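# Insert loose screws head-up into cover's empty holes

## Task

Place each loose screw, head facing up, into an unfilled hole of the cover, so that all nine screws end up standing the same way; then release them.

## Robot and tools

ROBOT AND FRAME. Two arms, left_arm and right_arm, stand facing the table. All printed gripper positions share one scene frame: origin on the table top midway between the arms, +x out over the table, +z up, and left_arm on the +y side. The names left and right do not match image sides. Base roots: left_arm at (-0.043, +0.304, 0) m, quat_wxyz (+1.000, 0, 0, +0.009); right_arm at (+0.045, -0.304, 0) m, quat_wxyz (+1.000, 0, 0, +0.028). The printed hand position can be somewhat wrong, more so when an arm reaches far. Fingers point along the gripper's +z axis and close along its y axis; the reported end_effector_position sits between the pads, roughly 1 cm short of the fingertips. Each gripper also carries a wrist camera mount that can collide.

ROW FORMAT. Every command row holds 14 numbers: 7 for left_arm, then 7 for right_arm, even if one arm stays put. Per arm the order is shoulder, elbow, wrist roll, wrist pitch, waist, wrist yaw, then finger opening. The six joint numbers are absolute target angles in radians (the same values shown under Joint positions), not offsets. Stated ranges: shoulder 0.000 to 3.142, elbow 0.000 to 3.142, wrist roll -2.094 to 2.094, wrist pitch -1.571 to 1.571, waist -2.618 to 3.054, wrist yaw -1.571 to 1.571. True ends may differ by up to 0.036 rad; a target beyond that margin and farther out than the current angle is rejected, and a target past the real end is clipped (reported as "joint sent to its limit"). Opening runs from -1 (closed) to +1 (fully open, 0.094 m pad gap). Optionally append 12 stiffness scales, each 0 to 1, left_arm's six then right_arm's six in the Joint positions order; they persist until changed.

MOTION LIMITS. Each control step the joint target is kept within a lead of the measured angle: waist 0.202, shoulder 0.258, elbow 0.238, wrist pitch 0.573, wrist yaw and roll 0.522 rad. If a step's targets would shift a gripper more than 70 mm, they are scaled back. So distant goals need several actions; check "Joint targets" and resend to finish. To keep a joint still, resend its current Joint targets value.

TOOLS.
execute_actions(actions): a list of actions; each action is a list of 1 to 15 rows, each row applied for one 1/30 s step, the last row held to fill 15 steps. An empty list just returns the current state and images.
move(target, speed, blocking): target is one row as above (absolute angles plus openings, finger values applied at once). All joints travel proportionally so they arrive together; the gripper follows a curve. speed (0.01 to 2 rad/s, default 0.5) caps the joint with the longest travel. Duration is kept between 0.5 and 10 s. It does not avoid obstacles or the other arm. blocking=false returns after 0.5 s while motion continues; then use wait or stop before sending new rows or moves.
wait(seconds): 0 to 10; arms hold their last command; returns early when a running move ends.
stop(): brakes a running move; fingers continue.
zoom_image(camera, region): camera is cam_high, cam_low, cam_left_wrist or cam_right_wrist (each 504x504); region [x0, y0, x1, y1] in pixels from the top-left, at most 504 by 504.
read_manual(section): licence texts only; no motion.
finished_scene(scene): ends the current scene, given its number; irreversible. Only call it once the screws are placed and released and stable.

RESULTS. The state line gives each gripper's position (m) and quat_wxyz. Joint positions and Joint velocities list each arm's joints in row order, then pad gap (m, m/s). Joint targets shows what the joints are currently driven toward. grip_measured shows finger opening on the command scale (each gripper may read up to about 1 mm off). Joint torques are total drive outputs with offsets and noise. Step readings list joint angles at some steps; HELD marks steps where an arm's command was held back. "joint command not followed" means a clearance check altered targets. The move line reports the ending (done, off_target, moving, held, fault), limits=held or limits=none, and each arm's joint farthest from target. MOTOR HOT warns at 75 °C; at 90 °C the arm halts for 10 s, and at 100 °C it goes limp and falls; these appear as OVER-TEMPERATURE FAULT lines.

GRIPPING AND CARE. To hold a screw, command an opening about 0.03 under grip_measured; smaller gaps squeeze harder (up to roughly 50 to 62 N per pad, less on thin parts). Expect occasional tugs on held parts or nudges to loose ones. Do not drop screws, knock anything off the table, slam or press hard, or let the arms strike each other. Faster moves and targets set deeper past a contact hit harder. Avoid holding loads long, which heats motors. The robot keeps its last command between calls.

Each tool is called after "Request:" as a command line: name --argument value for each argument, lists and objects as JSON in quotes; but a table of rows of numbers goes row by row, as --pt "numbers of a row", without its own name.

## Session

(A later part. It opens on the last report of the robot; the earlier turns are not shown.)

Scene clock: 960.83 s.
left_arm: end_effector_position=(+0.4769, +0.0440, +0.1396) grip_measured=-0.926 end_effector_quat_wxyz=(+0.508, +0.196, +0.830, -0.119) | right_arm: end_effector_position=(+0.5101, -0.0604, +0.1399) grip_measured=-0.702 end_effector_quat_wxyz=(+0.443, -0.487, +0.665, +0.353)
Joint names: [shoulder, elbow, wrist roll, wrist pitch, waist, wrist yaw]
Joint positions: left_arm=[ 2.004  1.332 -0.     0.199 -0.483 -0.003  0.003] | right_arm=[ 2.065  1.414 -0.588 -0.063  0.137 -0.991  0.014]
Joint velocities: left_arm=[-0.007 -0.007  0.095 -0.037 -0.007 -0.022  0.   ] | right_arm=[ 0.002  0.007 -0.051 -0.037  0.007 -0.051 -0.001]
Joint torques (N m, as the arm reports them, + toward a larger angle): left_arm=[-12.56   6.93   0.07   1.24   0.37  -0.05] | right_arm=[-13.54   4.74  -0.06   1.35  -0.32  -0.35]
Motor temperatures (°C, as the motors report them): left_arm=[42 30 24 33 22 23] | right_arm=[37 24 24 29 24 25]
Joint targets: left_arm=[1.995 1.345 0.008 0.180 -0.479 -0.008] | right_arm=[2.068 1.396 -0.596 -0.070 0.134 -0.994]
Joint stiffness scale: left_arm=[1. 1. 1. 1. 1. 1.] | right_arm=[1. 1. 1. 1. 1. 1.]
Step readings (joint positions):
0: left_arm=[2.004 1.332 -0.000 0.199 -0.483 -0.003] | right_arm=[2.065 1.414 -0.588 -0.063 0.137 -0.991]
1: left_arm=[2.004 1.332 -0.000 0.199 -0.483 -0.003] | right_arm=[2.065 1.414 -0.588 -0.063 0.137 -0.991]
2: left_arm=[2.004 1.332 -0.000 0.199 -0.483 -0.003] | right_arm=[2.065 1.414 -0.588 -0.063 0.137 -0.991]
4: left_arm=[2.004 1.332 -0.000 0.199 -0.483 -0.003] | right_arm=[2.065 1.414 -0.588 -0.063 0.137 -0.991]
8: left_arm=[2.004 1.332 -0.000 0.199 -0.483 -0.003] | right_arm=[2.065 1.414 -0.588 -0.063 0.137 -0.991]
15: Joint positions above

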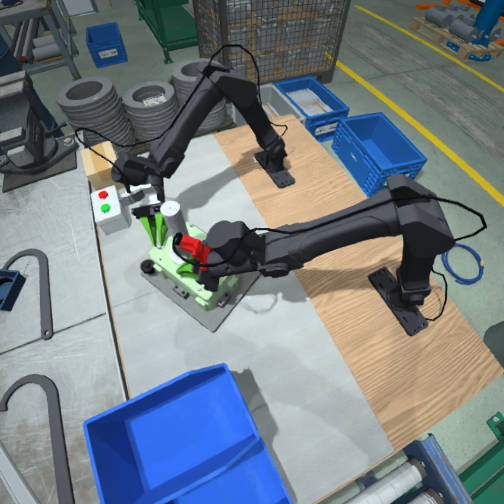

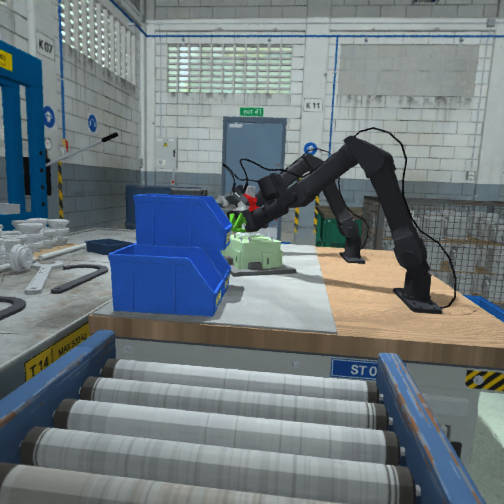

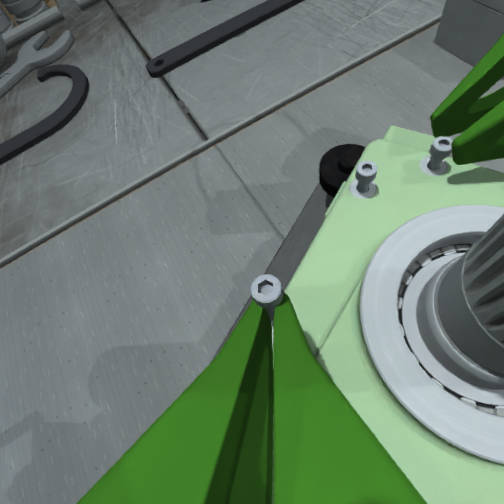

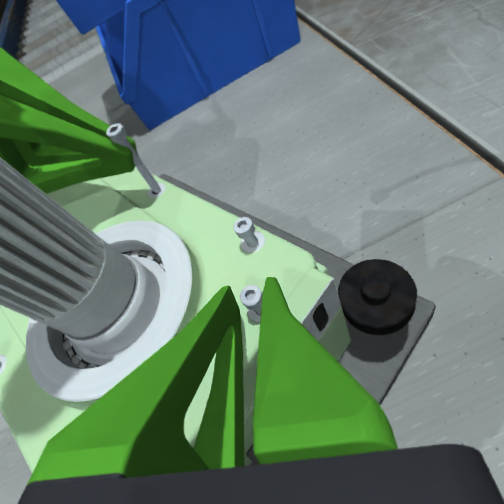

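Stuck; lift slightly, let q4 drop to ~.191, then descend in the same action.

Request:
execute_actions --actions '[[[1.96,1.345,0.008,0.181,-0.479,-0.008,-0.95,2.068,1.396,-0.596,-0.07,0.134,-0.994,-0.7],[1.96,1.345,0.008,0.181,-0.479,-0.008,-0.95,2.068,1.396,-0.596,-0.07,0.134,-0.994,-0.7],[1.962,1.345,0.008,0.181,-0.479,-0.008,-0.95,2.068,1.396,-0.596,-0.07,0.134,-0.994,-0.7],[1.975,1.345,0.008,0.181,-0.479,-0.008,-0.95,2.068,1.396,-0.596,-0.07,0.134,-0.994,-0.7],[1.98,1.345,0.008,0.181,-0.479,-0.008,-0.95,2.068,1.396,-0.596,-0.07,0.134,-0.994,-0.7],[1.98,1.345,0.008,0.181,-0.479,-0.008,-0.95,2.068,1.396,-0.596,-0.07,0.134,-0.994,-0.7],[1.98,1.345,0.008,0.181,-0.479,-0.008,-0.95,2.068,1.396,-0.596,-0.07,0.134,-0.994,-0.7],[1.98,1.345,0.008,0.181,-0.479,-0.008,-0.95,2.068,1.396,-0.596,-0.07,0.134,-0.994,-0.7],[1.98,1.345,0.008,0.181,-0.479,-0.008,-0.95,2.068,1.396,-0.596,-0.07,0.134,-0.994,-0.7],[2.021,1.345,0.008,0.181,-0.479,-0.008,-0.95,2.068,1.396,-0.596,-0.07,0.134,-0.994,-0.7],[2.021,1.345,0.008,0.181,-0.479,-0.008,-0.95,2.068,1.396,-0.596,-0.07,0.134,-0.994,-0.7],[2.011,1.345,0.008,0.181,-0.479,-0.008,-0.95,2.068,1.396,-0.596,-0.07,0.134,-0.994,-0.7]]]'

Request:
zoom_image --camera "cam_right_wrist" --region '[90, 110, 230, 250]'

Scene clock: 972.83 s.
left_arm: end_effector_position=(+0.4758, +0.0445, +0.1353) grip_measured=-0.926 end_effector_quat_wxyz=(+0.502, +0.197, +0.834, -0.118) | right_arm: end_effector_position=(+0.5101, -0.0604, +0.1399) grip_measured=-0.702 end_effector_quat_wxyz=(+0.443, -0.487, +0.665, +0.353)
Joint names: [shoulder, elbow, wrist roll, wrist pitch, waist, wrist yaw]
Joint positions: left_arm=[ 2.007  1.332 -0.     0.188 -0.483 -0.003  0.003] | right_arm=[ 2.065  1.414 -0.588 -0.063  0.137 -0.991  0.014]
Joint velocities: left_arm=[-0.007  0.002 -0.007  0.037 -0.012 -0.037 -0.   ] | right_arm=[-0.007 -0.012 -0.007  0.007 -0.007  0.007 -0.001]
Joint torques (N m, as the arm reports them, + toward a larger angle): left_arm=[-11.47   6.97   0.06   1.35   0.37  -0.04] | right_arm=[-13.52   4.99  -0.02   1.35  -0.22  -0.34]
Motor temperatures (°C, as the motors report them): left_arm=[42 30 24 33 22 23] | right_arm=[38 24 24 29 24 25]
Joint targets: left_arm=[2.011 1.345 0.008 0.181 -0.479 -0.008] | right_arm=[2.068 1.396 -0.596 -0.070 0.134 -0.994]
Joint stiffness scale: left_arm=[1. 1. 1. 1. 1. 1.] | right_arm=[1. 1. 1. 1. 1. 1.]
Step readings (joint positions):
0: left_arm=[2.004 1.332 -0.000 0.199 -0.483 -0.003] | right_arm=[2.065 1.414 -0.588 -0.063 0.137 -0.991]
1: left_arm=[2.002 1.332 -0.000 0.199 -0.483 -0.003] | right_arm=[2.065 1.414 -0.588 -0.063 0.137 -0.991]
2: left_arm=[2.000 1.332 -0.000 0.196 -0.483 -0.003] | right_arm=[2.065 1.414 -0.588 -0.063 0.137 -0.991]
4: left_arm=[1.998 1.332 -0.000 0.194 -0.483 -0.003] | right_arm=[2.065 1.414 -0.588 -0.063 0.137 -0.991]
8: left_arm=[1.998 1.332 -0.000 0.189 -0.483 -0.003] | right_arm=[2.065 1.414 -0.588 -0.063 0.137 -0.991]
15: Joint positions above

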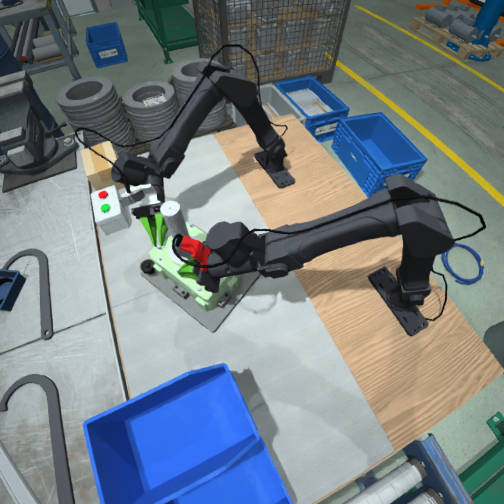

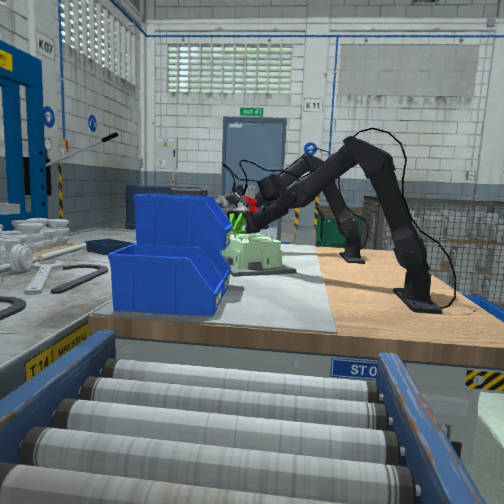

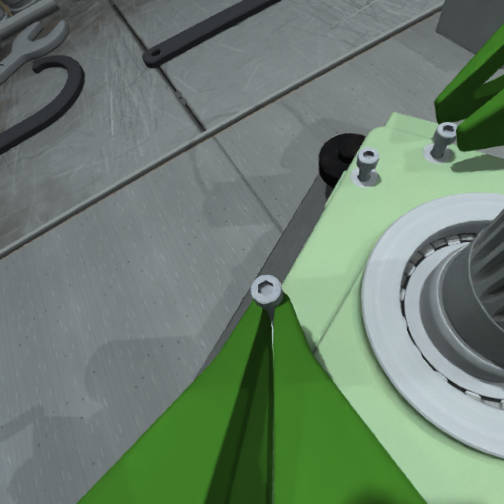

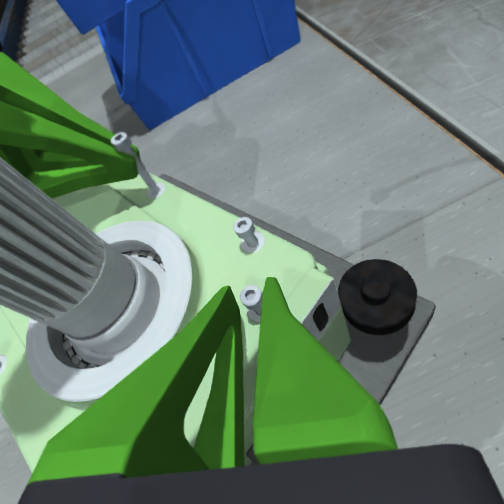

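Region (90, 110, 230, 250) of cam_right_wrist's 504x504 image, scaled by 3.600, with more detail than that image has.

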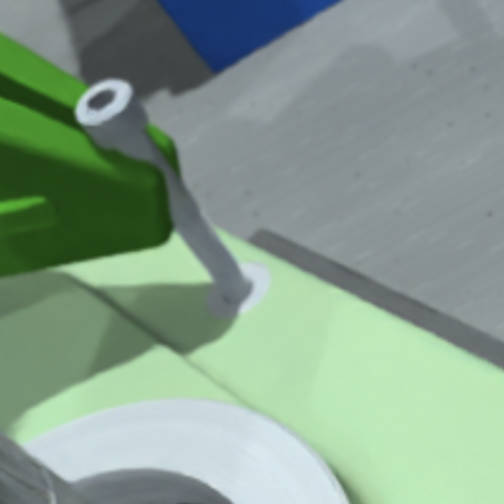

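In. A little deeper, then release.

Request:
execute_actions --actions '[[[2.029,1.345,0.008,0.184,-0.481,-0.008,-0.95,2.068,1.396,-0.596,-0.07,0.134,-0.994,-0.7],[2.029,1.345,0.008,0.184,-0.481,-0.008,-0.95,2.068,1.396,-0.596,-0.07,0.134,-0.994,-0.7],[2.018,1.345,0.008,0.184,-0.481,-0.008,-0.95,2.068,1.396,-0.596,-0.07,0.134,-0.994,-0.7],[2.018,1.345,0.008,0.184,-0.481,-0.008,-0.95,2.068,1.396,-0.596,-0.07,0.134,-0.994,-0.7],[2.018,1.345,0.008,0.184,-0.481,-0.008,-0.95,2.068,1.396,-0.596,-0.07,0.134,-0.994,-0.7],[2.018,1.345,0.008,0.184,-0.481,-0.008,-0.95,2.068,1.396,-0.596,-0.07,0.134,-0.994,-0.7],[2.016,1.345,0.008,0.184,-0.481,-0.008,-0.87,2.068,1.396,-0.596,-0.07,0.134,-0.994,-0.7],[2.016,1.345,0.008,0.184,-0.481,-0.008,-0.87,2.068,1.396,-0.596,-0.07,0.134,-0.994,-0.7],[2.016,1.345,0.008,0.184,-0.481,-0.008,-0.87,2.068,1.396,-0.596,-0.07,0.134,-0.994,-0.7],[2.016,1.345,0.008,0.184,-0.481,-0.008,-0.87,2.068,1.396,-0.596,-0.07,0.134,-0.994,-0.7],[2.016,1.345,0.008,0.184,-0.481,-0.008,-0.87,2.068,1.396,-0.596,-0.07,0.134,-0.994,-0.7],[2.016,1.345,0.008,0.184,-0.481,-0.008,-0.65,2.068,1.396,-0.596,-0.07,0.134,-0.994,-0.65]]]'

Request:
move --target '[1.88,1.345,0.008,0.184,-0.481,-0.008,-0.6,1.93,1.396,-0.596,-0.07,0.134,-0.994,-0.6]' --speed 0.4

Scene clock: 984.73 s.
left_arm: end_effector_position=(+0.4760, +0.0445, +0.1329) grip_measured=-0.654 end_effector_quat_wxyz=(+0.501, +0.197, +0.835, -0.117) | right_arm: end_effector_position=(+0.5101, -0.0604, +0.1399) grip_measured=-0.652 end_effector_quat_wxyz=(+0.443, -0.487, +0.665, +0.353)
Joint names: [shoulder, elbow, wrist roll, wrist pitch, waist, wrist yaw]
Joint positions: left_arm=[ 2.012  1.332  0.     0.189 -0.483 -0.004  0.016] | right_arm=[ 2.065  1.414 -0.588 -0.063  0.137 -0.991  0.016]
Joint velocities: left_arm=[ 0.007 -0.012 -0.022 -0.022 -0.017 -0.051  0.002] | right_arm=[ 0.007 -0.007  0.007  0.022 -0.002 -0.037 -0.   ]
Joint torques (N m, as the arm reports them, + toward a larger angle): left_arm=[-11.47   6.88   0.08   1.39   0.14  -0.04] | right_arm=[-13.63   4.77  -0.04   1.34  -0.42  -0.37]
Motor temperatures (°C, as the motors report them): left_arm=[42 30 24 33 22 23] | right_arm=[38 24 24 29 24 25]
Joint targets: left_arm=[2.016 1.345 0.008 0.184 -0.481 -0.008] | right_arm=[2.068 1.396 -0.596 -0.070 0.134 -0.994]
Joint stiffness scale: left_arm=[1. 1. 1. 1. 1. 1.] | right_arm=[1. 1. 1. 1. 1. 1.]
Step readings (joint positions):
0: left_arm=[2.007 1.332 -0.000 0.188 -0.483 -0.003] | right_arm=[2.065 1.414 -0.588 -0.063 0.137 -0.991]
1: left_arm=[2.009 1.332 -0.000 0.188 -0.483 -0.003] | right_arm=[2.065 1.414 -0.588 -0.063 0.137 -0.991]
2: left_arm=[2.010 1.332 -0.000 0.189 -0.483 -0.003] | right_arm=[2.065 1.414 -0.588 -0.063 0.137 -0.991]
4: left_arm=[2.012 1.332 -0.000 0.189 -0.483 -0.004] | right_arm=[2.065 1.414 -0.588 -0.063 0.137 -0.991]
8: left_arm=[2.012 1.332 -0.000 0.189 -0.483 -0.004] | right_arm=[2.065 1.414 -0.588 -0.063 0.137 -0.991]
15: Joint positions above

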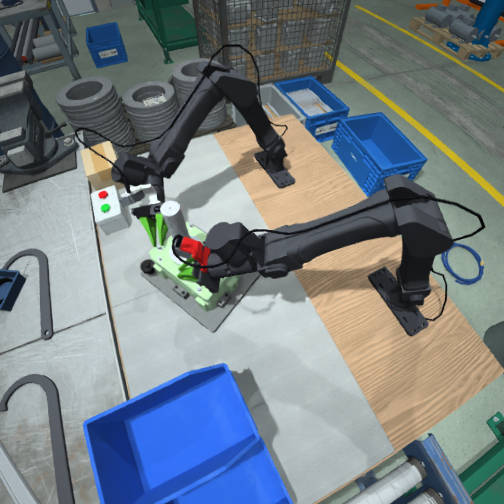

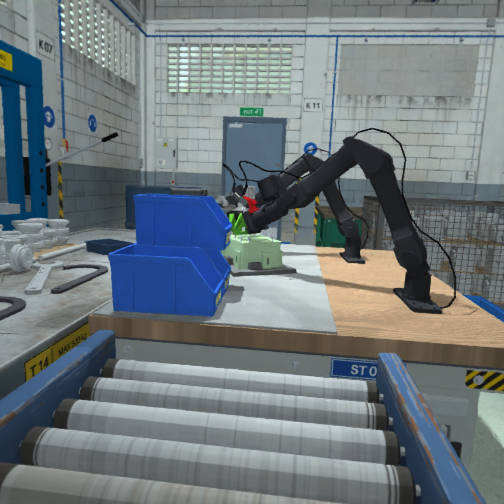

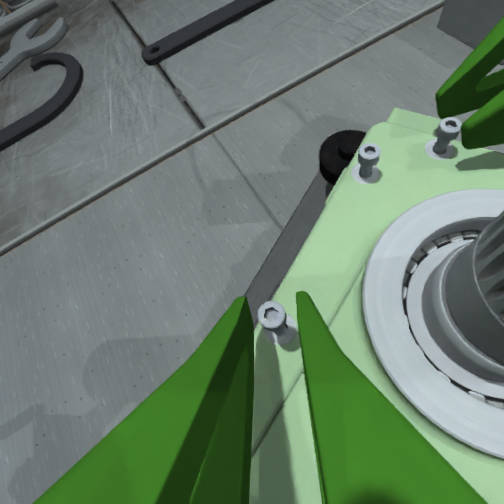

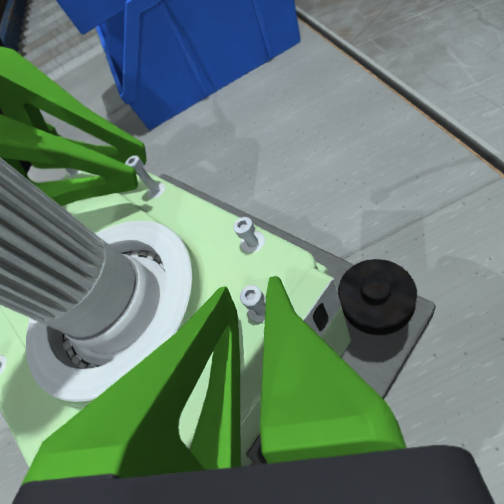

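Scene clock: 985.63 s.
left_arm: end_effector_position=(+0.4711, +0.0470, +0.1970) grip_measured=-0.603 end_effector_quat_wxyz=(+0.547, +0.190, +0.805, -0.128) | right_arm: end_effector_position=(+0.5039, -0.0619, +0.2036) grip_measured=-0.601 end_effector_quat_wxyz=(+0.492, -0.503, +0.631, +0.327)
Joint names: [shoulder, elbow, wrist roll, wrist pitch, waist, wrist yaw]
Joint positions: left_arm=[ 1.896  1.332  0.     0.188 -0.483 -0.004  0.019] | right_arm=[ 1.933  1.414 -0.588 -0.061  0.137 -0.987  0.019]
Joint velocities: left_arm=[-0.002 -0.002  0.081 -0.037 -0.017 -0.037 -0.001] | right_arm=[-0.012  0.002  0.022 -0.007  0.002 -0.051 -0.001]
Joint torques (N m, as the arm reports them, + toward a larger angle): left_arm=[-12.55   7.17   0.07   1.46   0.17  -0.04] | right_arm=[-13.15   5.18  -0.03   1.49  -0.26  -0.37]
Motor temperatures (°C, as the motors report them): left_arm=[42 30 24 33 22 23] | right_arm=[38 24 24 29 24 25]
Joint targets: left_arm=[1.880 1.345 0.008 0.184 -0.481 -0.008] | right_arm=[1.930 1.396 -0.596 -0.070 0.134 -0.994]
Joint stiffness scale: left_arm=[1. 1. 1. 1. 1. 1.] | right_arm=[1. 1. 1. 1. 1. 1.]
move: done; limits=none; left_arm: farthest joint: the shoulder, 0.016 radians from its target (0.132 radians at the start); right_arm: farthest joint: the elbow, 0.018 radians from its target (0.018 radians at the start)

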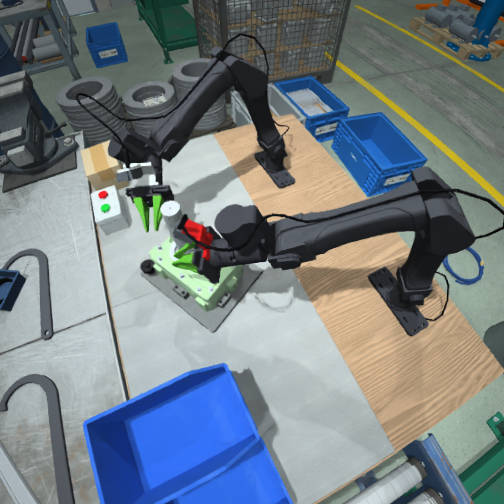

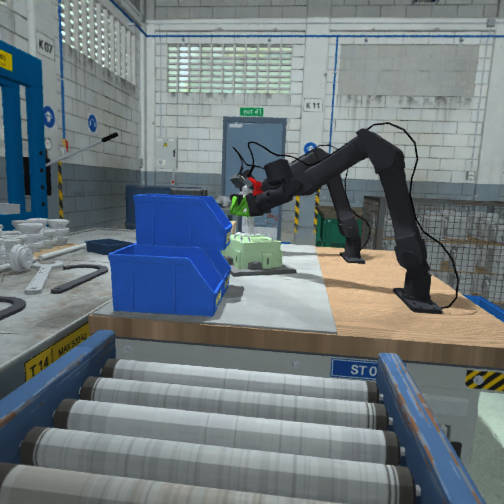

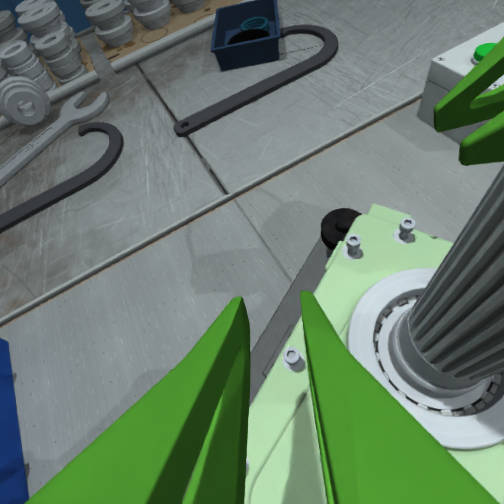

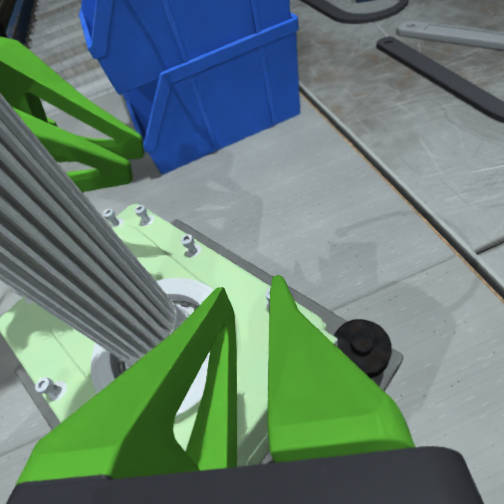

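Request:
zoom_image --camera "cam_right_wrist" --region '[90, 170, 230, 310]'

Region (90, 170, 230, 310) of cam_right_wrist's 504x504 image, scaled by 3.600, with more detail than that image has.

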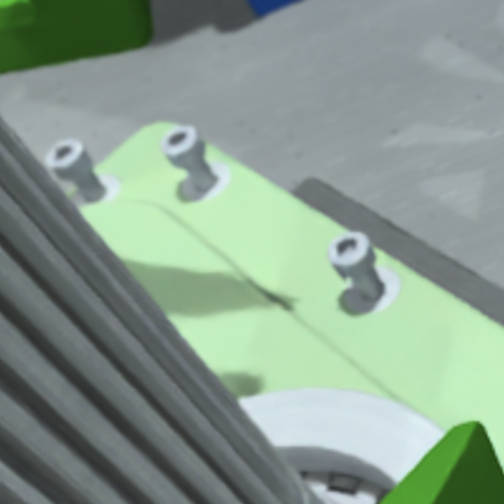

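All seated alike.

Request:
finished_scene --scene 2

The scene is finished: the task was done.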